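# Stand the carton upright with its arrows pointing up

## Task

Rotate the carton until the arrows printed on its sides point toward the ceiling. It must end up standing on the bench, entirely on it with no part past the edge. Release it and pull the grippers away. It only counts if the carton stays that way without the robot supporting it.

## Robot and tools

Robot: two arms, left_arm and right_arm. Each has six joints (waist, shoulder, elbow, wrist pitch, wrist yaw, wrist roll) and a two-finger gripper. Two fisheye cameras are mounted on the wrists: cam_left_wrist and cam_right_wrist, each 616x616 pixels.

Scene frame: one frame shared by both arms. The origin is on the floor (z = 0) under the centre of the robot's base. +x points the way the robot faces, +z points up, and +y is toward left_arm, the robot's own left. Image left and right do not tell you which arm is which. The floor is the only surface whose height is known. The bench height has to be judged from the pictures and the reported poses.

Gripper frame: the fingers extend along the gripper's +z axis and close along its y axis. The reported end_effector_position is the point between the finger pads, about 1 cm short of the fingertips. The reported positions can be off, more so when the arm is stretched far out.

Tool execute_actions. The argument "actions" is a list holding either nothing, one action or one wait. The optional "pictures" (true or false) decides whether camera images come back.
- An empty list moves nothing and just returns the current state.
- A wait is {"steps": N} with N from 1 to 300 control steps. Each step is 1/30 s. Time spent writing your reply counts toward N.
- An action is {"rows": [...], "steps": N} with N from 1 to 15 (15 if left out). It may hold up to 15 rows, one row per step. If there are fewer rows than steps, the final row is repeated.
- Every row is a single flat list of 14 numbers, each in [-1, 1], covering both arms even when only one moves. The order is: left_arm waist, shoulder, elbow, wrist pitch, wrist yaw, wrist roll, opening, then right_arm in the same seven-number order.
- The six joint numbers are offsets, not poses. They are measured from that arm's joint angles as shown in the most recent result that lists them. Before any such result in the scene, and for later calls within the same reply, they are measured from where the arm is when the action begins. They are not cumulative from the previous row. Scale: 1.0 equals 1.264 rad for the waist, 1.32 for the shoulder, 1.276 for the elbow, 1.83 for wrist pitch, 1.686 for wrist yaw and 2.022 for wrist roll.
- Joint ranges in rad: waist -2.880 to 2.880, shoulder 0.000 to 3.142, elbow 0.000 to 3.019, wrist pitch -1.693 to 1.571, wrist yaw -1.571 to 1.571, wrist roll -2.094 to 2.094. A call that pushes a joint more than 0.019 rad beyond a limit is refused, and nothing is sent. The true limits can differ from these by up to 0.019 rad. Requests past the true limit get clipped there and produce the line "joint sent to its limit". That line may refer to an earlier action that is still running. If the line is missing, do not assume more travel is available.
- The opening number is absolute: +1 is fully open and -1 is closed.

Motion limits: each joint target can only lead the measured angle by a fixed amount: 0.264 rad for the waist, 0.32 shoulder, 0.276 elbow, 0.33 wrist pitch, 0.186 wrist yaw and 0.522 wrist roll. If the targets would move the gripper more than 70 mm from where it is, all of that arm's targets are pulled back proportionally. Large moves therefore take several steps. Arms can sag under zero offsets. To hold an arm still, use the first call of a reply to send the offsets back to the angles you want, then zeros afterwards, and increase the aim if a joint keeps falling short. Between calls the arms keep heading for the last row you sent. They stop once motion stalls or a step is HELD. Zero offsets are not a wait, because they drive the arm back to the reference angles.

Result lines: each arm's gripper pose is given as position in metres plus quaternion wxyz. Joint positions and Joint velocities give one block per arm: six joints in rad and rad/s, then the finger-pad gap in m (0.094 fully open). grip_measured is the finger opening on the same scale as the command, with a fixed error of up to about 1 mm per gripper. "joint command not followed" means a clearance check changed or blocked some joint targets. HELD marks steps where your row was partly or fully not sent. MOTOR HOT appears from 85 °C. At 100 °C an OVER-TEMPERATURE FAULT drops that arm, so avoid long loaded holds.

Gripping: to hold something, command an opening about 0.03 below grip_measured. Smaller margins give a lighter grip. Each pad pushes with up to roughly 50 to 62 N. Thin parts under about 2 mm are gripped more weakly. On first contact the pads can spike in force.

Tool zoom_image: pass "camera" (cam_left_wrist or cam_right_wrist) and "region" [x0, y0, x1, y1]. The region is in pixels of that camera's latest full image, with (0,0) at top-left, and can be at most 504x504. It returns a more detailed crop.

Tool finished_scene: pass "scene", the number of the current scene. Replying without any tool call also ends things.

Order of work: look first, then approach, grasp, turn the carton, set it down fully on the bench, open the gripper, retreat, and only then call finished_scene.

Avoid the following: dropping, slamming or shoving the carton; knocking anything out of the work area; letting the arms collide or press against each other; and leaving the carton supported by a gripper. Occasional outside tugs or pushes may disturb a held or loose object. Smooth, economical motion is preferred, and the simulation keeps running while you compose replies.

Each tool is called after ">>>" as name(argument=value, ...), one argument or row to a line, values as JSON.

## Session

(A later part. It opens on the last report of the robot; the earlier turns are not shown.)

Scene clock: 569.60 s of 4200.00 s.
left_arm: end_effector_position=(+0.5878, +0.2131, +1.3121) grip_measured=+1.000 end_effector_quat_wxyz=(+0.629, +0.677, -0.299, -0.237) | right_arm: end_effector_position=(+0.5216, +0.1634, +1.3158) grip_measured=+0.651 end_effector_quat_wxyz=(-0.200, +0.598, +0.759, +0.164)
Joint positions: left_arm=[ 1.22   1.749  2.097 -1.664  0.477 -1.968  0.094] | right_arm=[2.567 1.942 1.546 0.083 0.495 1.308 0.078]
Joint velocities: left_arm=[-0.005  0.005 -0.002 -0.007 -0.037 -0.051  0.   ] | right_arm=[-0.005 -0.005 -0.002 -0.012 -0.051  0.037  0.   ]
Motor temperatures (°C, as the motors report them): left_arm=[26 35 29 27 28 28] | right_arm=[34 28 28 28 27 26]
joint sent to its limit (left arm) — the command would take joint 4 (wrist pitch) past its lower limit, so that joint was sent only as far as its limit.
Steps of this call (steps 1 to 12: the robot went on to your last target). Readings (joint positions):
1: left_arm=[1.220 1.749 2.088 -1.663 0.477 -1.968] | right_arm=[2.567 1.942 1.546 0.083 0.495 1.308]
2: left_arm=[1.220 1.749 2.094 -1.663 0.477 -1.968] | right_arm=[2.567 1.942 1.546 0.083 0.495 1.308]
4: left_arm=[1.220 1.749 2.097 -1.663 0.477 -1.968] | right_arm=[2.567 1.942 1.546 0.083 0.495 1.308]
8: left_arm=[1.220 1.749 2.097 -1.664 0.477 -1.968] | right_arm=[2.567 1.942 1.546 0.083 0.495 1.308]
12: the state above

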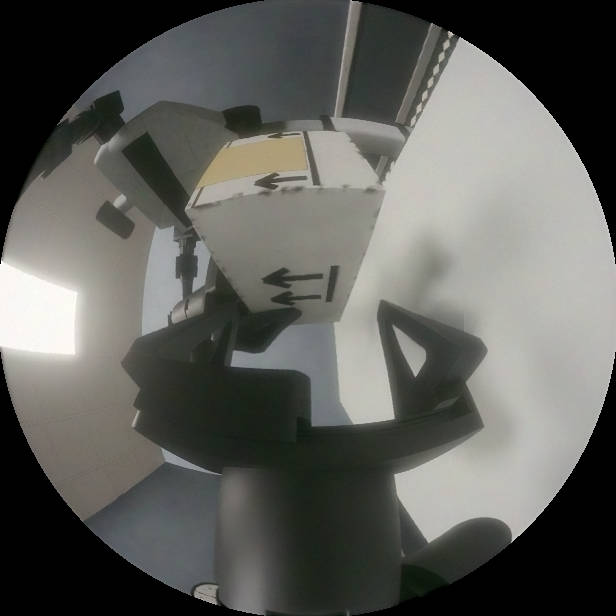

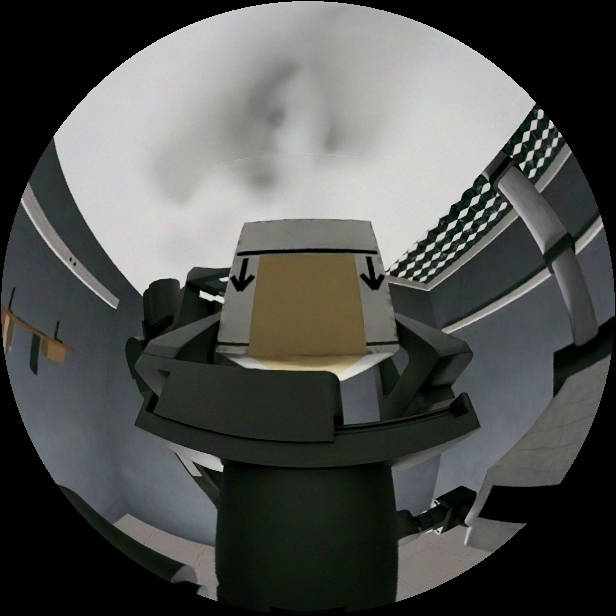

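>>> execute_actions(
  actions=[
    {"rows":[[0,-0.004,0.01,0,0,0,1,-0.012,0,0,0,-0.004,-0.004,0.6],[0,-0.004,0.018,0,0,0,1,-0.016,0,0,0,-0.006,-0.005,0.6],[0,-0.004,0.028,0,0,0,1,-0.021,0,0,0,-0.009,-0.006,0.6],[0.005,-0.004,0.039,0,0,0,1,-0.027,0,0,0,-0.013,-0.007,0.6],[0.012,-0.004,0.05,0,0,0,1,-0.034,0,0,0,-0.018,-0.008,0.6],[0.021,-0.004,0.06,0,0,0,1,-0.042,0,0,0,-0.024,-0.01,0.6],[0.032,-0.004,0.069,0,0,0,1,-0.051,0,0,0,-0.03,-0.012,0.6],[0.045,-0.004,0.076,0,0,0,1,-0.06,0,0,0,-0.037,-0.014,0.6],[0.059,-0.004,0.081,0,0,0,1,-0.069,0,0,0,-0.044,-0.016,0.6],[0.074,-0.004,0.084,0,0,0,1,-0.078,0,0,0,-0.051,-0.018,0.6],[0.089,-0.004,0.086,0,0,0,1,-0.087,-0.003,0.003,-0.004,-0.058,-0.02,0.6],[0.104,-0.004,0.086,0,0,0,1,-0.096,-0.006,0.006,-0.008,-0.065,-0.022,0.6],[0.119,-0.004,0.086,0,0,0,1,-0.105,-0.01,0.01,-0.013,-0.072,-0.024,0.6],[0.134,-0.004,0.086,0,0,0,1,-0.114,-0.014,0.015,-0.018,-0.079,-0.026,0.6],[0.149,-0.004,0.086,0,0,0,1,-0.123,-0.019,0.02,-0.024,-0.086,-0.028,0.6]],"steps":15},
  ],
  pictures=false,
)

>>> execute_actions(
  actions=[
    {"rows":[[0.04,-0.004,0.006,0,0,0,1,-0.035,-0.012,0.012,-0.014,-0.014,-0.01,0.6],[0.052,-0.004,0.006,0,0,0,1,-0.044,-0.017,0.017,-0.02,-0.021,-0.012,0.6],[0.064,-0.004,0.006,0,0,0,1,-0.053,-0.022,0.022,-0.026,-0.028,-0.014,0.6],[0.076,-0.004,0.006,0,0,0,1,-0.062,-0.027,0.027,-0.032,-0.035,-0.016,0.6],[0.088,-0.004,0.006,0,0,0,1,-0.071,-0.032,0.032,-0.038,-0.042,-0.018,0.6],[0.1,-0.004,0.006,0,0,0,1,-0.08,-0.037,0.037,-0.044,-0.049,-0.02,0.6],[0.111,-0.004,0.006,0,0,0,1,-0.089,-0.042,0.042,-0.05,-0.056,-0.022,0.6],[0.121,-0.004,0.006,0,0,0,1,-0.097,-0.047,0.047,-0.056,-0.062,-0.024,0.6],[0.13,-0.004,0.006,0,0,0,1,-0.104,-0.052,0.052,-0.062,-0.068,-0.025,0.6],[0.138,-0.004,0.006,0,0,0,1,-0.11,-0.056,0.057,-0.068,-0.073,-0.026,0.6],[0.145,-0.004,0.006,0,0,0,1,-0.115,-0.06,0.061,-0.073,-0.077,-0.027,0.6],[0.15,-0.004,0.006,0,0,0,1,-0.119,-0.063,0.064,-0.077,-0.08,-0.028,0.6],[0.154,-0.004,0.006,0,0,0,1,-0.122,-0.065,0.067,-0.08,-0.082,-0.028,0.6],[0.157,-0.004,0.006,0,0,0,1,-0.124,-0.066,0.069,-0.082,-0.084,-0.028,0.6],[0.158,-0.004,0.006,0,0,0,1,-0.125,-0.067,0.07,-0.083,-0.085,-0.028,0.6]],"steps":15},
  ],
  pictures=false,
)

>>> execute_actions(
  actions=[
    {"steps":15},
  ],
)

Scene clock: 607.83 s of 4200.00 s.
left_arm: end_effector_position=(+0.6135, +0.2870, +1.2783) grip_measured=+1.000 end_effector_quat_wxyz=(+0.574, +0.733, -0.288, -0.227) | right_arm: end_effector_position=(+0.5124, +0.1223, +1.2570) grip_measured=+0.651 end_effector_quat_wxyz=(-0.212, +0.595, +0.758, +0.165)
Joint positions: left_arm=[ 1.346  1.747  2.194 -1.664  0.477 -1.968  0.094] | right_arm=[2.451 1.942 1.553 0.069 0.369 1.278 0.078]
Joint velocities: left_arm=[ 0.728  0.005 -0.002 -0.012  0.037 -0.022  0.   ] | right_arm=[-0.464 -0.015  0.125 -0.271 -0.359 -0.081  0.   ]
Motor temperatures (°C, as the motors report them): left_arm=[26 35 29 27 28 28] | right_arm=[34 28 28 28 27 26]
joint sent to its limit (left arm) — the command would take joint 4 (wrist pitch) past its lower limit, so that joint was sent only as far as its limit.
Steps of this call (steps 1 to 30: the robot went on to your last target; steps 31 to 90: nothing new was sent; then 34.73 s passed at rest; steps 91 to 105: all 15 steps of this action). Readings (joint positions):
91: left_arm=[1.220 1.749 2.097 -1.664 0.477 -1.968] | right_arm=[2.567 1.942 1.546 0.083 0.495 1.308]
92: left_arm=[1.220 1.749 2.097 -1.664 0.477 -1.968] | right_arm=[2.567 1.942 1.546 0.083 0.495 1.308]
94: left_arm=[1.220 1.749 2.102 -1.664 0.477 -1.968] | right_arm=[2.564 1.942 1.546 0.083 0.486 1.307]
98: left_arm=[1.227 1.749 2.144 -1.664 0.477 -1.968] | right_arm=[2.543 1.942 1.546 0.083 0.449 1.301]
105: the state above

Scene clock: 608.33 s of 4200.00 s.
left_arm: end_effector_position=(+0.5875, +0.3907, +1.2492) grip_measured=+1.000 end_effector_quat_wxyz=(+0.512, +0.778, -0.249, -0.267) | right_arm: end_effector_position=(+0.5726, +0.0299, +1.1938) grip_measured=+0.651 end_effector_quat_wxyz=(-0.202, +0.603, +0.754, +0.163)
Joint positions: left_arm=[ 1.536  1.747  2.194 -1.664  0.477 -1.968  0.094] | right_arm=[ 2.299  1.864  1.636 -0.057  0.237  1.239  0.078]
Joint velocities: left_arm=[ 0.181 -0.015  0.002 -0.002 -0.022 -0.037  0.   ] | right_arm=[-0.142 -0.21   0.134 -0.085 -0.081 -0.037  0.002]
Motor temperatures (°C, as the motors report them): left_arm=[26 35 29 27 28 28] | right_arm=[34 28 28 28 27 26]
Steps of this call (steps 1 to 15: all 15 steps of this action). Readings (joint positions):
1: left_arm=[1.370 1.747 2.194 -1.664 0.477 -1.968] | right_arm=[2.436 1.942 1.557 0.063 0.360 1.276]
2: left_arm=[1.392 1.747 2.194 -1.664 0.477 -1.968] | right_arm=[2.422 1.940 1.561 0.059 0.352 1.274]
4: left_arm=[1.429 1.747 2.194 -1.664 0.477 -1.968] | right_arm=[2.395 1.936 1.569 0.043 0.330 1.269]
8: left_arm=[1.476 1.747 2.194 -1.664 0.477 -1.968] | right_arm=[2.351 1.917 1.592 0.000 0.283 1.256]
15: the state above

Scene clock: 608.83 s of 4200.00 s.
left_arm: end_effector_position=(+0.5858, +0.3973, +1.2481) grip_measured=+1.000 end_effector_quat_wxyz=(+0.508, +0.780, -0.246, -0.270) | right_arm: end_effector_position=(+0.5898, +0.0194, +1.1931) grip_measured=+0.651 end_effector_quat_wxyz=(-0.194, +0.606, +0.754, +0.167)
Joint positions: left_arm=[ 1.548  1.747  2.194 -1.664  0.477 -1.968  0.094] | right_arm=[ 2.292  1.845  1.648 -0.068  0.233  1.233  0.078]
Joint velocities: left_arm=[-0.005 -0.005 -0.012  0.002  0.007  0.051  0.   ] | right_arm=[-0.005  0.005  0.002  0.007 -0.095 -0.022 -0.   ]
Motor temperatures (°C, as the motors report them): left_arm=[26 35 29 27 28 28] | right_arm=[34 28 28 28 27 26]
Steps of this call (steps 1 to 15: the robot went on to your last target). Readings (joint positions):
1: left_arm=[1.542 1.747 2.194 -1.664 0.477 -1.968] | right_arm=[2.296 1.857 1.640 -0.059 0.236 1.237]
2: left_arm=[1.546 1.747 2.194 -1.664 0.477 -1.968] | right_arm=[2.293 1.851 1.643 -0.059 0.236 1.236]
4: left_arm=[1.549 1.747 2.194 -1.664 0.477 -1.968] | right_arm=[2.292 1.843 1.647 -0.059 0.236 1.235]
8: left_arm=[1.548 1.747 2.194 -1.664 0.477 -1.968] | right_arm=[2.292 1.840 1.648 -0.061 0.233 1.234]
15: the state above

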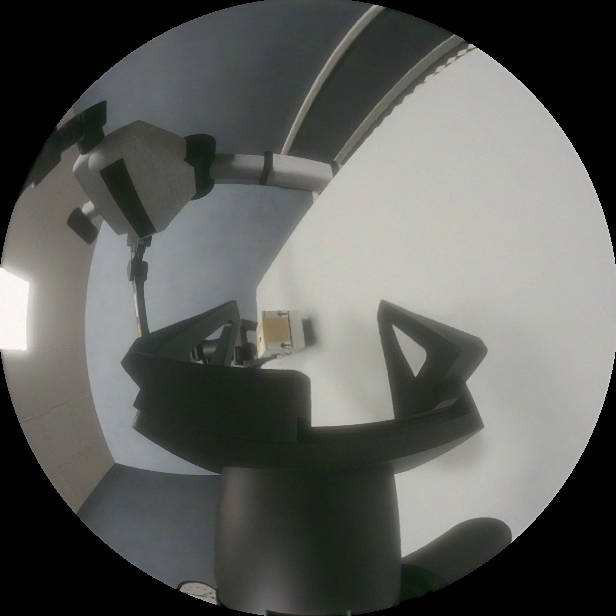

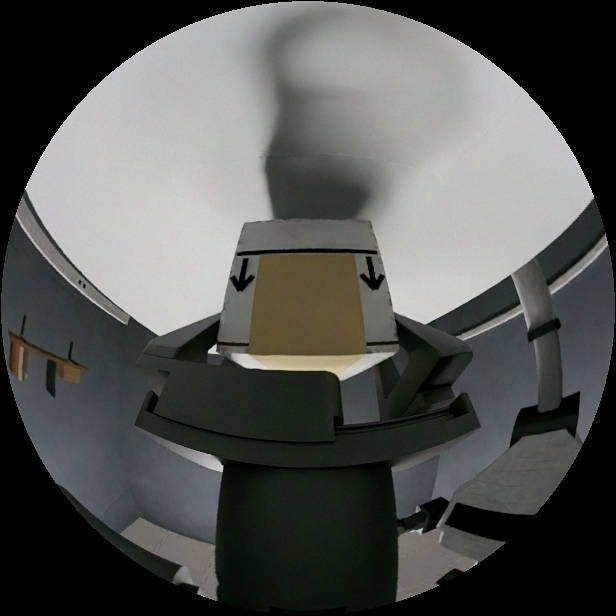

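>>> zoom_image(
  camera="cam_left_wrist",
  region=[230, 280, 350, 380],
)

Region (230, 280, 350, 380) of cam_left_wrist's 616x616 image, scaled by 4.200, with more detail than that image has.

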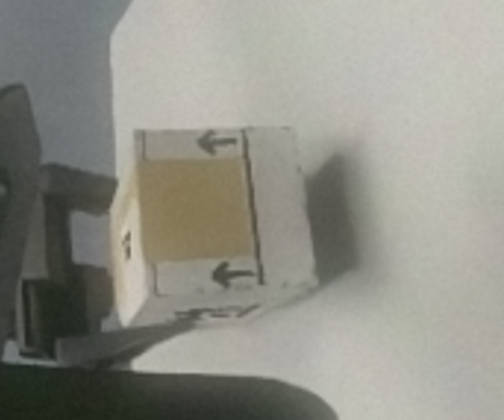

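>>> execute_actions(
  actions=[
    {"rows":[[0,-0.004,0.006,0,0,0,1,0,0.006,0.009,-0.008,-0.004,-0.005,0.6],[0,-0.004,0.006,0,0,0,1,0,0.009,0.013,-0.01,-0.005,-0.0055,0.6],[0,-0.004,0.006,0,0,0,1,0,0.012,0.018,-0.012,-0.006,-0.006,0.6],[0,-0.004,0.006,0,0,0,1,0,0.016,0.024,-0.014,-0.007,-0.0065,0.6],[0,-0.004,0.006,0,0,0,1,0,0.02,0.03,-0.016,-0.008,-0.007,0.6],[0,-0.004,0.006,0,0,0,1,0,0.024,0.036,-0.018,-0.009,-0.0075,0.6],[0,-0.004,0.006,0,0,0,1,0,0.028,0.042,-0.02,-0.009,-0.008,0.6],[0,-0.004,0.006,0,0,0,1,0,0.032,0.048,-0.022,-0.009,-0.0085,0.6],[0,-0.004,0.006,0,0,0,1,0,0.036,0.054,-0.024,-0.009,-0.009,0.6],[0,-0.004,0.006,0,0,0,1,0,0.04,0.06,-0.026,-0.009,-0.009,0.6],[0,-0.004,0.006,0,0,0,1,0,0.044,0.066,-0.028,-0.009,-0.009,0.6],[0,-0.004,0.006,0,0,0,1,0,0.048,0.071,-0.03,-0.009,-0.009,0.6],[0,-0.004,0.006,0,0,0,1,0,0.051,0.075,-0.032,-0.009,-0.009,0.6],[0,-0.004,0.006,0,0,0,1,0,0.053,0.078,-0.033,-0.009,-0.009,0.6],[0,-0.004,0.006,0,0,0,1,0,0.0542,0.08,-0.0339,-0.009,-0.009,0.6]],"steps":15},
  ],
  pictures=false,
)

>>> execute_actions(
  actions=[
    {"steps":15},
  ],
)

>>> zoom_image(
  camera="cam_left_wrist",
  region=[230, 280, 350, 380],
)

Scene clock: 626.53 s of 4200.00 s.
left_arm: end_effector_position=(+0.5858, +0.3973, +1.2481) grip_measured=+1.000 end_effector_quat_wxyz=(+0.508, +0.780, -0.246, -0.270) | right_arm: end_effector_position=(+0.5996, +0.0323, +1.1782) grip_measured=+0.651 end_effector_quat_wxyz=(-0.195, +0.603, +0.754, +0.170)
Joint positions: left_arm=[ 1.548  1.747  2.194 -1.664  0.477 -1.968  0.094] | right_arm=[ 2.292  1.899  1.742 -0.107  0.226  1.227  0.078]
Joint velocities: left_arm=[ 0.005  0.005  0.007 -0.002 -0.022 -0.051  0.   ] | right_arm=[-0.005  0.122  0.105 -0.046  0.081 -0.051 -0.002]
Motor temperatures (°C, as the motors report them): left_arm=[25 36 29 27 27 28] | right_arm=[33 29 28 28 27 26]
Steps of this call (steps 1 to 15: the robot went on to your last target; steps 16 to 90: nothing new was sent; then 14.20 s passed at rest; steps 91 to 105: all 15 steps of this action). Readings (joint positions):
91: left_arm=[1.548 1.747 2.194 -1.664 0.477 -1.968] | right_arm=[2.292 1.845 1.649 -0.068 0.233 1.232]
92: left_arm=[1.548 1.747 2.194 -1.664 0.477 -1.968] | right_arm=[2.292 1.846 1.651 -0.069 0.233 1.232]
94: left_arm=[1.548 1.747 2.194 -1.664 0.477 -1.968] | right_arm=[2.292 1.850 1.660 -0.074 0.231 1.232]
98: left_arm=[1.548 1.747 2.194 -1.664 0.477 -1.968] | right_arm=[2.292 1.865 1.692 -0.085 0.226 1.230]
105: the state above

Scene clock: 627.03 s of 4200.00 s.
left_arm: end_effector_position=(+0.5858, +0.3973, +1.2481) grip_measured=+1.000 end_effector_quat_wxyz=(+0.508, +0.780, -0.246, -0.270) | right_arm: end_effector_position=(+0.5902, +0.0366, +1.1757) grip_measured=+0.651 end_effector_quat_wxyz=(-0.202, +0.599, +0.757, +0.166)
Joint positions: left_arm=[ 1.548  1.747  2.194 -1.664  0.477 -1.968  0.094] | right_arm=[ 2.292  1.913  1.746 -0.116  0.226  1.226  0.078]
Joint velocities: left_arm=[ 0.015 -0.005 -0.012  0.012 -0.051 -0.066  0.   ] | right_arm=[-0.005  0.005 -0.012 -0.002  0.037  0.037 -0.   ]
Motor temperatures (°C, as the motors report them): left_arm=[25 36 29 27 27 28] | right_arm=[33 29 28 28 27 26]
Steps of this call (steps 1 to 15: the robot went on to your last target). Readings (joint positions):
1: left_arm=[1.548 1.747 2.194 -1.664 0.477 -1.968] | right_arm=[2.292 1.903 1.745 -0.109 0.226 1.226]
2: left_arm=[1.548 1.747 2.194 -1.664 0.477 -1.968] | right_arm=[2.292 1.905 1.746 -0.110 0.226 1.226]
4: left_arm=[1.548 1.747 2.194 -1.664 0.477 -1.968] | right_arm=[2.292 1.909 1.746 -0.113 0.226 1.226]
8: left_arm=[1.548 1.747 2.194 -1.664 0.477 -1.968] | right_arm=[2.292 1.913 1.746 -0.115 0.226 1.226]
15: the state above

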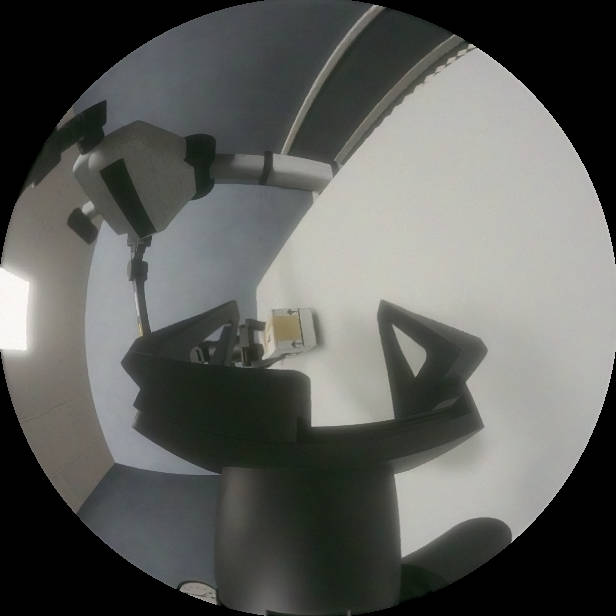

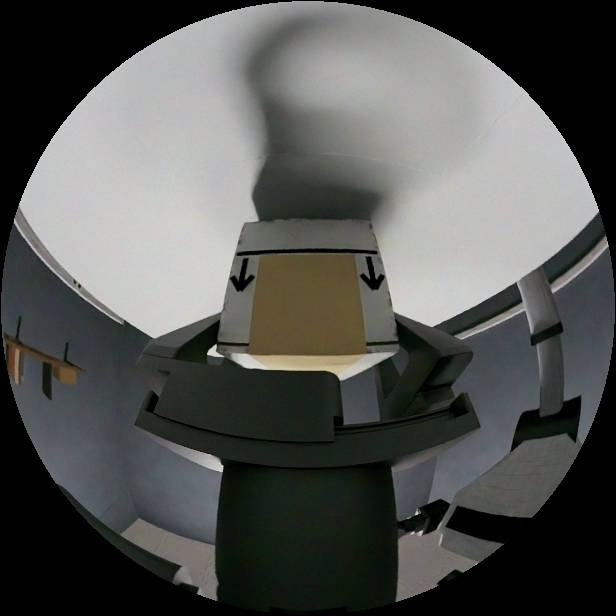

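Region (230, 280, 350, 380) of cam_left_wrist's 616x616 image, scaled by 4.200, with more detail than that image has.

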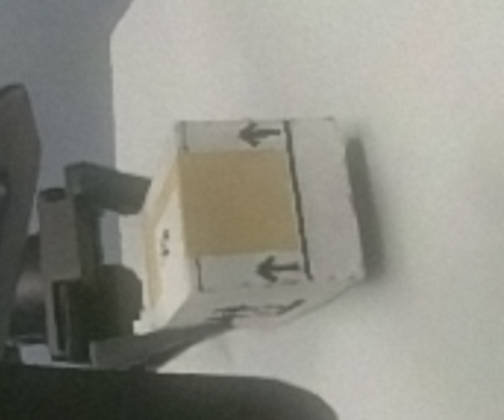

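>>> execute_actions(
  actions=[
    {"rows":[[0,-0.004,0.006,0,0,0,1,0,0.006,0.005,-0.008,-0.004,-0.004,0.6],[0,-0.004,0.006,0,0,0,1,0,0.008,0.008,-0.0087,-0.004,-0.004,0.6],[0,-0.004,0.006,0,0,0,1,0,0.01,0.011,-0.0094,-0.004,-0.004,0.6],[0,-0.004,0.006,0,0,0,1,0,0.012,0.014,-0.0101,-0.004,-0.004,0.6],[0,-0.004,0.006,0,0,0,1,0,0.014,0.017,-0.0108,-0.004,-0.004,0.6],[0,-0.004,0.006,0,0,0,1,0,0.016,0.02,-0.0115,-0.004,-0.004,0.6],[0,-0.004,0.006,0,0,0,1,0,0.018,0.023,-0.0122,-0.004,-0.004,0.6],[0,-0.004,0.006,0,0,0,1,0,0.02,0.026,-0.0129,-0.004,-0.004,0.6],[0,-0.004,0.006,0,0,0,1,0,0.022,0.029,-0.0136,-0.004,-0.004,0.6],[0,-0.004,0.006,0,0,0,1,0,0.024,0.032,-0.0143,-0.004,-0.004,0.6],[0,-0.004,0.006,0,0,0,1,0,0.026,0.035,-0.015,-0.004,-0.004,0.6],[0,-0.004,0.006,0,0,0,1,0,0.0275,0.038,-0.0157,-0.004,-0.004,0.6],[0,-0.004,0.006,0,0,0,1,0,0.0285,0.04,-0.0162,-0.004,-0.004,0.6],[0,-0.004,0.006,0,0,0,1,0,0.0295,0.042,-0.0167,-0.004,-0.004,0.6]],"steps":15},
  ],
  pictures=false,
)

>>> execute_actions(
  actions=[
    {"steps":15},
  ],
)

>>> zoom_image(
  camera="cam_left_wrist",
  region=[230, 280, 350, 380],
)

Scene clock: 641.53 s of 4200.00 s.
left_arm: end_effector_position=(+0.5858, +0.3973, +1.2481) grip_measured=+1.000 end_effector_quat_wxyz=(+0.508, +0.780, -0.246, -0.270) | right_arm: end_effector_position=(+0.5962, +0.0422, +1.1679) grip_measured=+0.651 end_effector_quat_wxyz=(-0.199, +0.601, +0.756, +0.168)
Joint positions: left_arm=[ 1.548  1.747  2.194 -1.664  0.477 -1.968  0.094] | right_arm=[ 2.292  1.939  1.792 -0.128  0.226  1.226  0.078]
Joint velocities: left_arm=[-0.015 -0.005 -0.007 -0.002  0.022 -0.022  0.   ] | right_arm=[ 0.005  0.044  0.056 -0.022 -0.037 -0.022 -0.001]
Motor temperatures (°C, as the motors report them): left_arm=[25 36 29 27 27 28] | right_arm=[33 29 28 28 27 26]
Steps of this call (steps 1 to 15: the robot went on to your last target; steps 16 to 90: nothing new was sent; then 11.00 s passed at rest; steps 91 to 105: all 15 steps of this action). Readings (joint positions):
91: left_arm=[1.548 1.747 2.194 -1.664 0.477 -1.968] | right_arm=[2.292 1.913 1.746 -0.116 0.226 1.226]
92: left_arm=[1.548 1.747 2.194 -1.664 0.477 -1.968] | right_arm=[2.292 1.913 1.746 -0.116 0.226 1.226]
94: left_arm=[1.548 1.747 2.194 -1.664 0.477 -1.968] | right_arm=[2.292 1.915 1.751 -0.117 0.226 1.226]
98: left_arm=[1.548 1.747 2.194 -1.664 0.477 -1.968] | right_arm=[2.292 1.923 1.767 -0.120 0.226 1.226]
105: the state above

Scene clock: 642.03 s of 4200.00 s.
left_arm: end_effector_position=(+0.5858, +0.3973, +1.2481) grip_measured=+1.000 end_effector_quat_wxyz=(+0.508, +0.780, -0.246, -0.270) | right_arm: end_effector_position=(+0.5937, +0.0434, +1.1672) grip_measured=+0.651 end_effector_quat_wxyz=(-0.201, +0.600, +0.756, +0.167)
Joint positions: left_arm=[ 1.548  1.747  2.194 -1.664  0.477 -1.968  0.094] | right_arm=[ 2.292  1.943  1.794 -0.13   0.226  1.226  0.078]
Joint velocities: left_arm=[-0.015  0.005 -0.007  0.017 -0.051 -0.066  0.   ] | right_arm=[-0.005  0.005 -0.002  0.017 -0.037 -0.037 -0.001]
Motor temperatures (°C, as the motors report them): left_arm=[25 36 29 27 27 28] | right_arm=[33 29 28 28 27 26]
Steps of this call (steps 1 to 15: the robot went on to your last target). Readings (joint positions):
1: left_arm=[1.548 1.747 2.194 -1.664 0.477 -1.968] | right_arm=[2.292 1.940 1.793 -0.128 0.226 1.226]
2: left_arm=[1.548 1.747 2.194 -1.664 0.477 -1.968] | right_arm=[2.292 1.942 1.794 -0.129 0.226 1.226]
4: left_arm=[1.548 1.747 2.194 -1.664 0.477 -1.968] | right_arm=[2.292 1.942 1.794 -0.130 0.226 1.226]
8: left_arm=[1.548 1.747 2.194 -1.664 0.477 -1.968] | right_arm=[2.292 1.943 1.794 -0.130 0.226 1.226]
15: the state above
All arms were judged still, so your last target was given up. Only a new action makes them travel on or press farther. Fingers that are still opening or closing keep moving.

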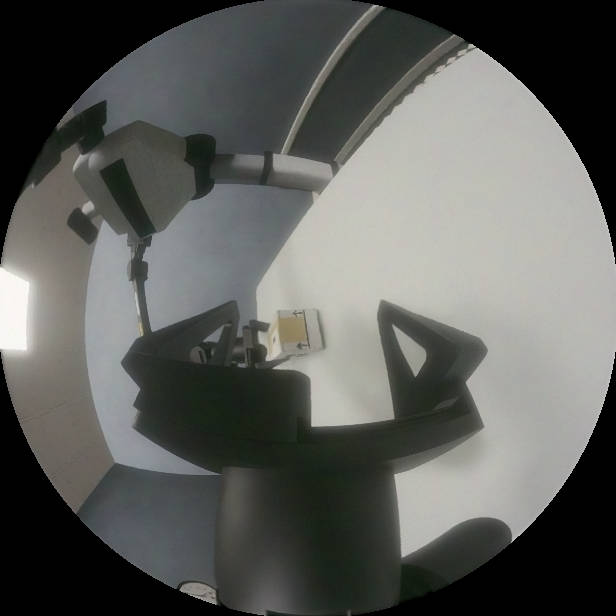

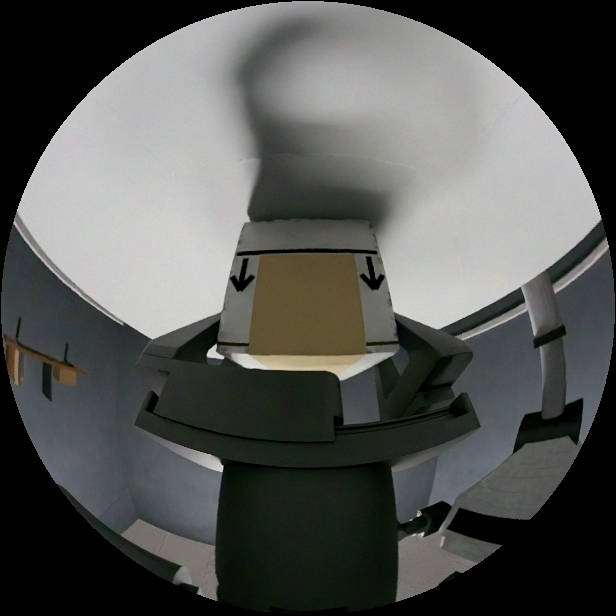

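Region (230, 280, 350, 380) of cam_left_wrist's 616x616 image, scaled by 4.200, with more detail than that image has.

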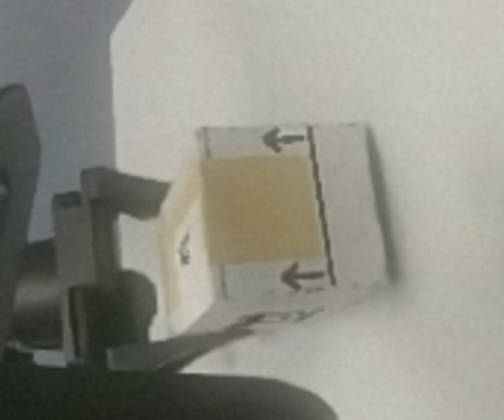

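>>> execute_actions(
  actions=[
    {"rows":[[0,-0.004,0.006,0,0,0,1,0,0.007,0.005,-0.009,-0.004,-0.004,0.6],[0,-0.004,0.006,0,0,0,1,0,0.008,0.007,-0.01,-0.004,-0.004,0.6],[0,-0.004,0.006,0,0,0,1,0,0.0095,0.009,-0.011,-0.004,-0.004,0.6],[0,-0.004,0.006,0,0,0,1,0,0.011,0.011,-0.012,-0.004,-0.004,0.6],[0,-0.004,0.006,0,0,0,1,0,0.012,0.013,-0.013,-0.004,-0.004,0.6],[0,-0.004,0.006,0,0,0,1,0,0.013,0.015,-0.014,-0.004,-0.004,0.6],[0,-0.004,0.006,0,0,0,1,0,0.014,0.017,-0.015,-0.004,-0.004,0.6],[0,-0.004,0.006,0,0,0,1,0,0.015,0.0185,-0.016,-0.004,-0.004,0.6],[0,-0.004,0.006,0,0,0,1,0,0.016,0.02,-0.017,-0.004,-0.004,0.6],[0,-0.004,0.006,0,0,0,1,0,0.017,0.0215,-0.018,-0.004,-0.004,0.6],[0,-0.004,0.006,0,0,0,1,0,0.018,0.0225,-0.019,-0.004,-0.004,0.6],[0,-0.004,0.006,0,0,0,1,0,0.019,0.0235,-0.0197,-0.004,-0.004,0.6]],"steps":15},
  ],
  pictures=false,
)

>>> execute_actions(
  actions=[
    {"steps":12},
  ],
)

>>> zoom_image(
  camera="cam_left_wrist",
  region=[230, 280, 350, 380],
)

Scene clock: 658.87 s of 4200.00 s.
left_arm: end_effector_position=(+0.5858, +0.3973, +1.2481) grip_measured=+1.000 end_effector_quat_wxyz=(+0.508, +0.780, -0.246, -0.270) | right_arm: end_effector_position=(+0.5946, +0.0464, +1.1637) grip_measured=+0.651 end_effector_quat_wxyz=(-0.203, +0.598, +0.757, +0.165)
Joint positions: left_arm=[ 1.548  1.747  2.194 -1.664  0.477 -1.968  0.094] | right_arm=[ 2.292  1.957  1.819 -0.149  0.226  1.226  0.078]
Joint velocities: left_arm=[-0.005 -0.005 -0.012 -0.007 -0.022  0.037  0.   ] | right_arm=[ 0.015  0.015  0.012  0.012  0.007 -0.007 -0.   ]
Motor temperatures (°C, as the motors report them): left_arm=[25 36 30 27 27 28] | right_arm=[33 29 27 28 27 26]
Steps of this call (steps 1 to 90: nothing new was sent; then 13.33 s passed at rest; steps 91 to 105: all 15 steps of this action). Readings (joint positions):
91: left_arm=[1.548 1.747 2.194 -1.664 0.477 -1.968] | right_arm=[2.292 1.943 1.794 -0.130 0.226 1.226]
92: left_arm=[1.548 1.747 2.194 -1.664 0.477 -1.968] | right_arm=[2.292 1.943 1.794 -0.130 0.226 1.226]
94: left_arm=[1.548 1.747 2.194 -1.664 0.477 -1.968] | right_arm=[2.292 1.944 1.797 -0.133 0.226 1.226]
98: left_arm=[1.548 1.747 2.194 -1.664 0.477 -1.968] | right_arm=[2.292 1.950 1.808 -0.140 0.226 1.226]
105: the state above

Scene clock: 659.27 s of 4200.00 s.
left_arm: end_effector_position=(+0.5858, +0.3973, +1.2481) grip_measured=+1.000 end_effector_quat_wxyz=(+0.508, +0.780, -0.246, -0.270) | right_arm: end_effector_position=(+0.5926, +0.0472, +1.1633) grip_measured=+0.651 end_effector_quat_wxyz=(-0.205, +0.598, +0.758, +0.164)
Joint positions: left_arm=[ 1.548  1.747  2.194 -1.664  0.477 -1.968  0.094] | right_arm=[ 2.292  1.959  1.819 -0.15   0.226  1.226  0.078]
Joint velocities: left_arm=[-0.005 -0.005 -0.017  0.002  0.007  0.007  0.   ] | right_arm=[-0.015  0.005  0.007 -0.002 -0.037  0.051 -0.001]
Motor temperatures (°C, as the motors report them): left_arm=[25 36 30 27 27 28] | right_arm=[33 29 27 28 27 26]
Steps of this call (steps 1 to 12: the robot went on to your last target). Readings (joint positions):
1: left_arm=[1.548 1.747 2.194 -1.664 0.477 -1.968] | right_arm=[2.292 1.957 1.819 -0.149 0.226 1.226]
2: left_arm=[1.548 1.747 2.194 -1.664 0.477 -1.968] | right_arm=[2.292 1.958 1.819 -0.150 0.226 1.226]
4: left_arm=[1.548 1.747 2.194 -1.664 0.477 -1.968] | right_arm=[2.292 1.958 1.819 -0.150 0.226 1.226]
8: left_arm=[1.548 1.747 2.194 -1.664 0.477 -1.968] | right_arm=[2.292 1.959 1.819 -0.150 0.226 1.226]
12: the state above

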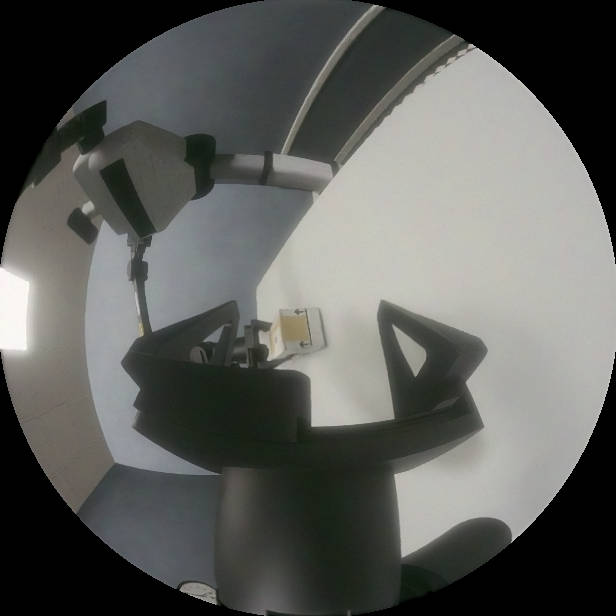

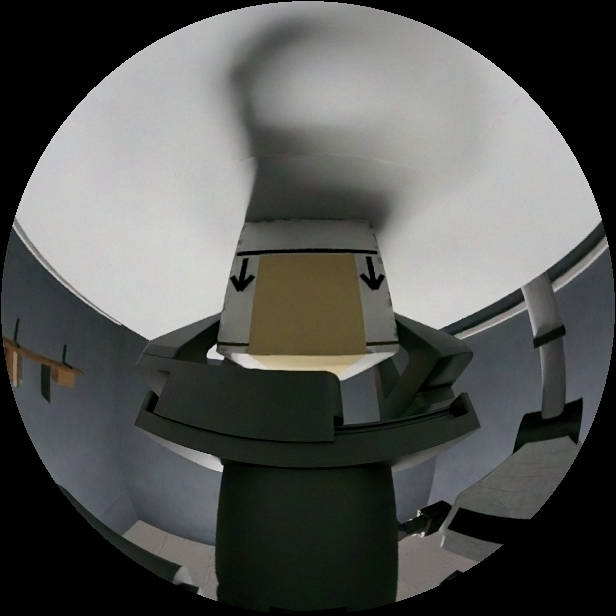

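Region (230, 280, 350, 380) of cam_left_wrist's 616x616 image, scaled by 4.200, with more detail than that image has.

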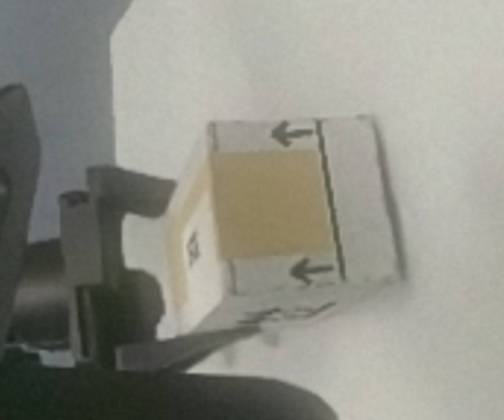

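>>> execute_actions(
  actions=[
    {"rows":[[0,-0.004,0.006,0,0,0,1,0,0,0,0,0,0,0.63],[0,-0.004,0.006,0,0,0,1,0,0,0,0,0,0,0.64],[0,-0.004,0.006,0,0,0,1,0,0,0,0,0,0,0.65],[0,-0.004,0.006,0,0,0,1,0,0,0,0,0,0,0.66],[0,-0.004,0.006,0,0,0,1,0,0,0,0,0,0,0.68],[0,-0.004,0.006,0,0,0,1,0,0,0,0,0,0,0.71],[0,-0.004,0.006,0,0,0,1,0,0,0,0,0,0,0.75],[0,-0.004,0.006,0,0,0,1,0,0,0,0,0,0,0.8],[0,-0.004,0.006,0,0,0,1,0,0,0,0,0,0,0.85],[0,-0.004,0.006,0,0,0,1,0,0,0,0,0,0,0.9],[0,-0.004,0.006,0,0,0,1,0,0,0,0,0,0,0.95],[0,-0.004,0.006,0,0,0,1,0,0,0,0,0,0,1]],"steps":15},
  ],
)

>>> execute_actions(
  actions=[
    {"rows":[[0,0,0,0,0,0,1,0,-0.01,-0.004,0.006,0,0,1],[0,0,0,0,0,0,1,0,-0.016,-0.009,0.007,0,0,1],[0,0,0,0,0,0,1,0,-0.024,-0.017,0.008,0,0,1],[0,0,0,0,0,0,1,0,-0.034,-0.028,0.009,0,0,1],[0,0,0,0,0,0,1,0,-0.045,-0.041,0.011,0,0,1],[0,0,0,0,0,0,1,0,-0.057,-0.055,0.013,0,0,1],[0,0,0,0,0,0,1,0,-0.069,-0.07,0.015,0,0,1],[0,0,0,0,0,0,1,0,-0.081,-0.085,0.017,0,0,1],[0,0,0,0,0,0,1,0,-0.093,-0.1,0.018,0,0,1],[0,0,0,0,0,0,1,0,-0.105,-0.115,0.02,0,0,1],[0,0,0,0,0,0,1,0,-0.117,-0.13,0.021,0,0,1],[0,0,0,0,0,0,1,0,-0.129,-0.145,0.022,0,0,1],[0,0,0,0,0,0,1,0,-0.14,-0.159,0.023,0,0,1],[0,0,0,0,0,0,1,0,-0.149,-0.171,0.024,0,0,1],[0,0,0,0,0,0,1,0,-0.155,-0.18,0.025,0,0,1]],"steps":15},
  ],
  pictures=false,
)

>>> execute_actions(
  actions=[
    {"steps":12},
  ],
)

Scene clock: 682.93 s of 4200.00 s.
left_arm: end_effector_position=(+0.5858, +0.3973, +1.2481) grip_measured=+1.000 end_effector_quat_wxyz=(+0.508, +0.780, -0.246, -0.270) | right_arm: end_effector_position=(+0.5925, +0.0469, +1.1632) grip_measured=+1.000 end_effector_quat_wxyz=(-0.204, +0.598, +0.758, +0.164)
Joint positions: left_arm=[ 1.548  1.747  2.194 -1.664  0.477 -1.968  0.094] | right_arm=[ 2.292  1.959  1.819 -0.15   0.227  1.226  0.094]
Joint velocities: left_arm=[-0.005 -0.024 -0.007 -0.007 -0.022  0.007  0.   ] | right_arm=[-0.005  0.005  0.007  0.017 -0.095  0.007  0.   ]
Motor temperatures (°C, as the motors report them): left_arm=[25 37 30 27 27 28] | right_arm=[33 29 27 28 27 26]
Steps of this call (steps 1 to 15: the robot went on to your last target; steps 16 to 90: nothing new was sent; then 20.17 s passed at rest; steps 91 to 105: all 15 steps of this action). Readings (joint positions):
91: left_arm=[1.548 1.747 2.194 -1.664 0.477 -1.968] | right_arm=[2.292 1.959 1.819 -0.150 0.227 1.226]
92: left_arm=[1.548 1.747 2.194 -1.664 0.477 -1.968] | right_arm=[2.292 1.959 1.819 -0.150 0.229 1.226]
94: left_arm=[1.548 1.747 2.194 -1.664 0.477 -1.968] | right_arm=[2.292 1.959 1.819 -0.150 0.230 1.226]
98: left_arm=[1.548 1.747 2.194 -1.664 0.477 -1.968] | right_arm=[2.292 1.959 1.819 -0.150 0.227 1.226]
105: the state above

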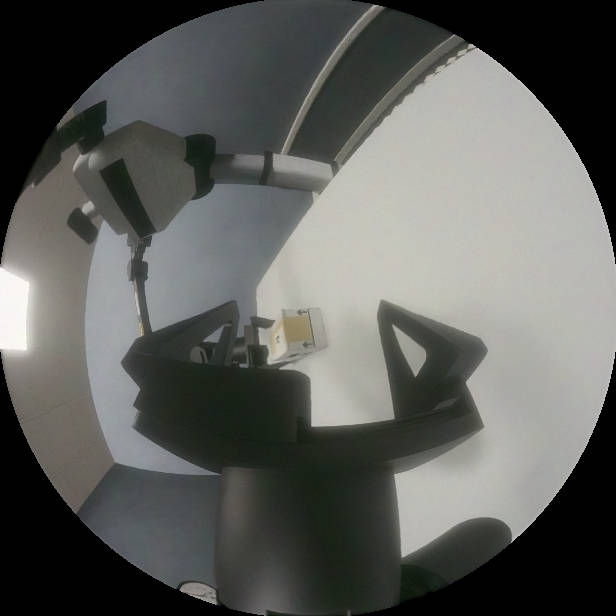

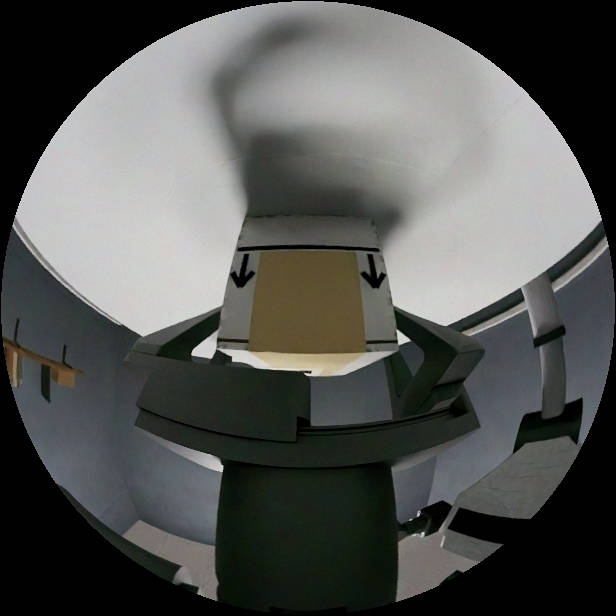

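Scene clock: 683.43 s of 4200.00 s.
left_arm: end_effector_position=(+0.5858, +0.3973, +1.2481) grip_measured=+1.000 end_effector_quat_wxyz=(+0.508, +0.780, -0.246, -0.270) | right_arm: end_effector_position=(+0.6073, +0.0007, +1.2112) grip_measured=+1.000 end_effector_quat_wxyz=(-0.200, +0.600, +0.756, +0.167)
Joint positions: left_arm=[ 1.548  1.747  2.194 -1.664  0.477 -1.968  0.094] | right_arm=[ 2.292  1.778  1.621 -0.122  0.227  1.226  0.094]
Joint velocities: left_arm=[-0.005 -0.015 -0.007  0.002  0.022  0.022  0.   ] | right_arm=[-0.005 -0.493 -0.398  0.061  0.022  0.037  0.   ]
Motor temperatures (°C, as the motors report them): left_arm=[25 37 30 27 27 28] | right_arm=[33 29 27 28 27 26]
Steps of this call (steps 1 to 15: all 15 steps of this action). Readings (joint positions):
1: left_arm=[1.548 1.747 2.194 -1.664 0.477 -1.968] | right_arm=[2.292 1.959 1.819 -0.150 0.227 1.226]
2: left_arm=[1.548 1.747 2.194 -1.664 0.477 -1.968] | right_arm=[2.292 1.958 1.818 -0.150 0.227 1.226]
4: left_arm=[1.548 1.747 2.194 -1.664 0.477 -1.968] | right_arm=[2.292 1.950 1.808 -0.149 0.227 1.226]
8: left_arm=[1.548 1.747 2.194 -1.664 0.477 -1.968] | right_arm=[2.292 1.902 1.746 -0.140 0.227 1.226]
15: the state above

Scene clock: 683.83 s of 4200.00 s.
left_arm: end_effector_position=(+0.5858, +0.3973, +1.2481) grip_measured=+1.000 end_effector_quat_wxyz=(+0.508, +0.780, -0.246, -0.270) | right_arm: end_effector_position=(+0.6199, -0.0104, +1.2205) grip_measured=+1.000 end_effector_quat_wxyz=(-0.191, +0.605, +0.754, +0.171)
Joint positions: left_arm=[ 1.548  1.747  2.194 -1.664  0.477 -1.968  0.094] | right_arm=[ 2.292  1.74   1.597 -0.113  0.227  1.226  0.094]
Joint velocities: left_arm=[ 0.005 -0.005  0.027  0.002 -0.11  -0.007  0.   ] | right_arm=[-0.005  0.024 -0.002  0.002 -0.007 -0.095  0.   ]
Motor temperatures (°C, as the motors report them): left_arm=[25 37 30 27 27 28] | right_arm=[33 29 27 28 27 26]
Steps of this call (steps 1 to 12: the robot went on to your last target). Readings (joint positions):
1: left_arm=[1.548 1.747 2.194 -1.664 0.477 -1.968] | right_arm=[2.292 1.763 1.610 -0.120 0.227 1.226]
2: left_arm=[1.548 1.747 2.194 -1.664 0.477 -1.968] | right_arm=[2.292 1.753 1.604 -0.119 0.227 1.226]
4: left_arm=[1.548 1.747 2.194 -1.664 0.477 -1.968] | right_arm=[2.292 1.741 1.602 -0.117 0.227 1.226]
8: left_arm=[1.548 1.747 2.194 -1.664 0.477 -1.968] | right_arm=[2.292 1.738 1.601 -0.113 0.227 1.226]
12: the state above

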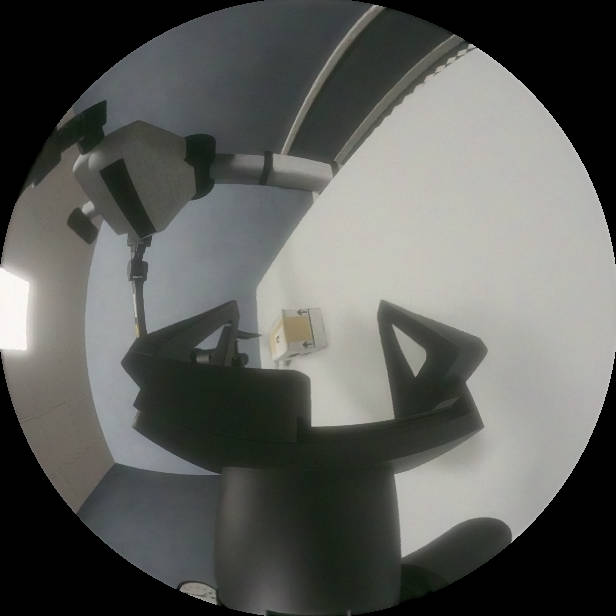

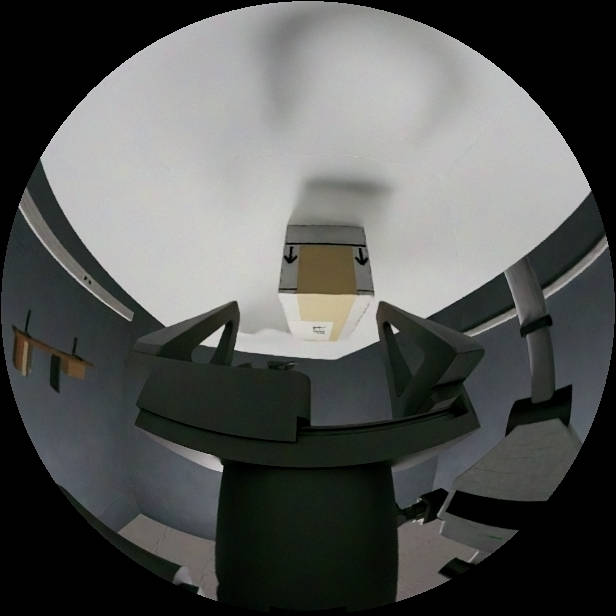

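Retract further.

>>> execute_actions(
  actions=[
    {"rows":[[0,0,0,0,0,0,1,0,-0.008,-0.01,0,0,0,1],[0,0,0,0,0,0,1,0,-0.018,-0.023,0,0,0,1],[0,0,0,0,0,0,1,0,-0.032,-0.04,0,0,0,1],[0,0,0,0,0,0,1,0,-0.05,-0.062,0,0,0,1],[0,0,0,0,0,0,1,0,-0.07,-0.087,0,0,0,1],[0,0,0,0,0,0,1,0,-0.092,-0.114,0,0,0,1],[0,0,0,0,0,0,1,0,-0.115,-0.142,0,0,0,1],[0,0,0,0,0,0,1,0,-0.138,-0.17,0,0,0,1],[0,0,0,0,0,0,1,0,-0.16,-0.197,0,0,0,1],[0,0,0,0,0,0,1,0,-0.18,-0.222,0,0,0,1],[0,0,0,0,0,0,1,0,-0.198,-0.244,0,0,0,1],[0,0,0,0,0,0,1,0,-0.212,-0.262,0,0,0,1],[0,0,0,0,0,0,1,0,-0.222,-0.275,0,0,0,1],[0,0,0,0,0,0,1,0,-0.228,-0.282,0,0,0,1],[0,0,0,0,0,0,1,0,-0.23,-0.285,0,0,0,1]],"steps":15},
  ],
  pictures=false,
)

>>> execute_actions(
  actions=[
    {"steps":15},
  ],
)

Scene clock: 692.53 s of 4200.00 s.
left_arm: end_effector_position=(+0.5858, +0.3973, +1.2481) grip_measured=+1.000 end_effector_quat_wxyz=(+0.508, +0.780, -0.246, -0.270) | right_arm: end_effector_position=(+0.5897, -0.0834, +1.3092) grip_measured=+1.000 end_effector_quat_wxyz=(-0.209, +0.595, +0.759, +0.161)
Joint positions: left_arm=[ 1.548  1.747  2.194 -1.664  0.477 -1.968  0.094] | right_arm=[ 2.292  1.441  1.251 -0.113  0.227  1.226  0.094]
Joint velocities: left_arm=[-0.005 -0.005 -0.007 -0.012  0.022  0.037  0.   ] | right_arm=[-0.005 -0.523 -0.286 -0.002 -0.037 -0.037  0.   ]
Motor temperatures (°C, as the motors report them): left_arm=[25 37 29 27 27 28] | right_arm=[33 29 27 28 27 26]
Steps of this call (steps 1 to 30: the robot went on to your last target; steps 31 to 90: nothing new was sent; then 5.20 s passed at rest; steps 91 to 105: all 15 steps of this action). Readings (joint positions):
91: left_arm=[1.548 1.747 2.194 -1.664 0.477 -1.968] | right_arm=[2.292 1.741 1.597 -0.113 0.227 1.226]
92: left_arm=[1.548 1.747 2.194 -1.664 0.477 -1.968] | right_arm=[2.292 1.739 1.594 -0.113 0.227 1.226]
94: left_arm=[1.548 1.747 2.194 -1.664 0.477 -1.968] | right_arm=[2.292 1.724 1.572 -0.113 0.227 1.226]
98: left_arm=[1.548 1.747 2.194 -1.664 0.477 -1.968] | right_arm=[2.292 1.638 1.448 -0.113 0.227 1.226]
105: the state above

Scene clock: 693.03 s of 4200.00 s.
left_arm: end_effector_position=(+0.5858, +0.3973, +1.2481) grip_measured=+1.000 end_effector_quat_wxyz=(+0.508, +0.780, -0.246, -0.270) | right_arm: end_effector_position=(+0.5945, -0.0881, +1.3132) grip_measured=+1.000 end_effector_quat_wxyz=(-0.205, +0.597, +0.758, +0.163)
Joint positions: left_arm=[ 1.548  1.747  2.194 -1.664  0.477 -1.968  0.094] | right_arm=[ 2.292  1.424  1.244 -0.113  0.227  1.226  0.094]
Joint velocities: left_arm=[-0.005 -0.024  0.022 -0.012  0.037  0.051  0.   ] | right_arm=[-0.005 -0.005 -0.002  0.002 -0.051 -0.037  0.   ]
Motor temperatures (°C, as the motors report them): left_arm=[25 37 29 27 27 28] | right_arm=[33 29 27 28 27 26]
Steps of this call (steps 1 to 15: the robot went on to your last target). Readings (joint positions):
1: left_arm=[1.548 1.747 2.194 -1.664 0.477 -1.968] | right_arm=[2.292 1.427 1.245 -0.113 0.227 1.226]
2: left_arm=[1.548 1.747 2.194 -1.664 0.477 -1.968] | right_arm=[2.292 1.419 1.244 -0.113 0.227 1.226]
4: left_arm=[1.548 1.747 2.194 -1.664 0.477 -1.968] | right_arm=[2.292 1.412 1.244 -0.113 0.227 1.226]
8: left_arm=[1.548 1.747 2.194 -1.664 0.477 -1.968] | right_arm=[2.292 1.418 1.244 -0.113 0.227 1.226]
15: the state above

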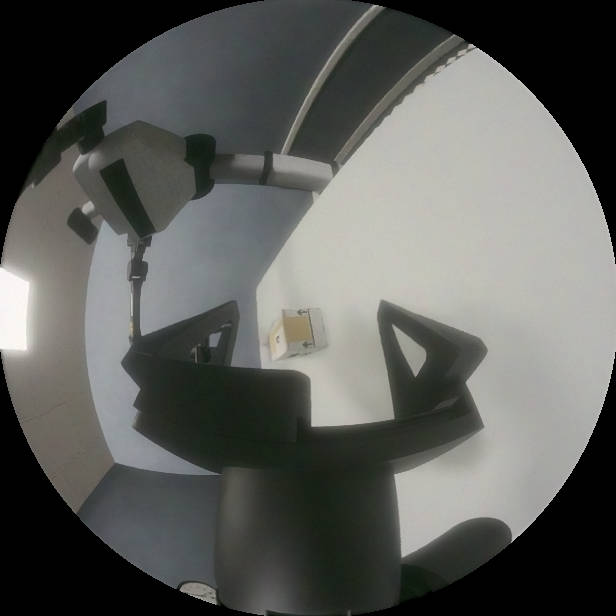

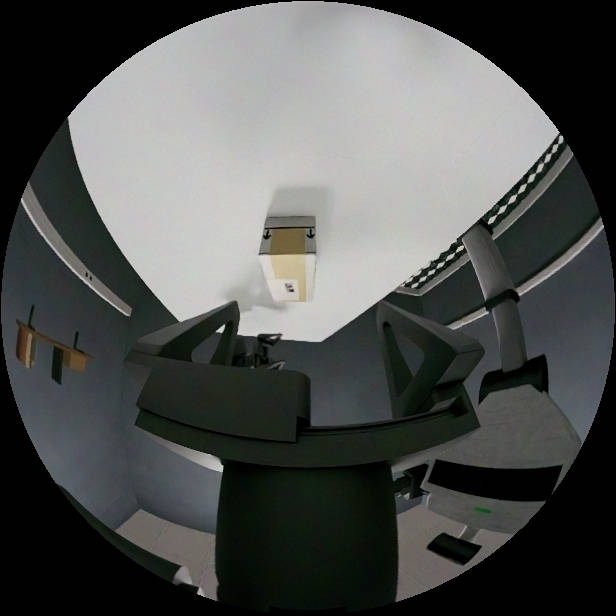

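>>> finished_scene(
  scene=2,
)

The scene is finished: the task was done.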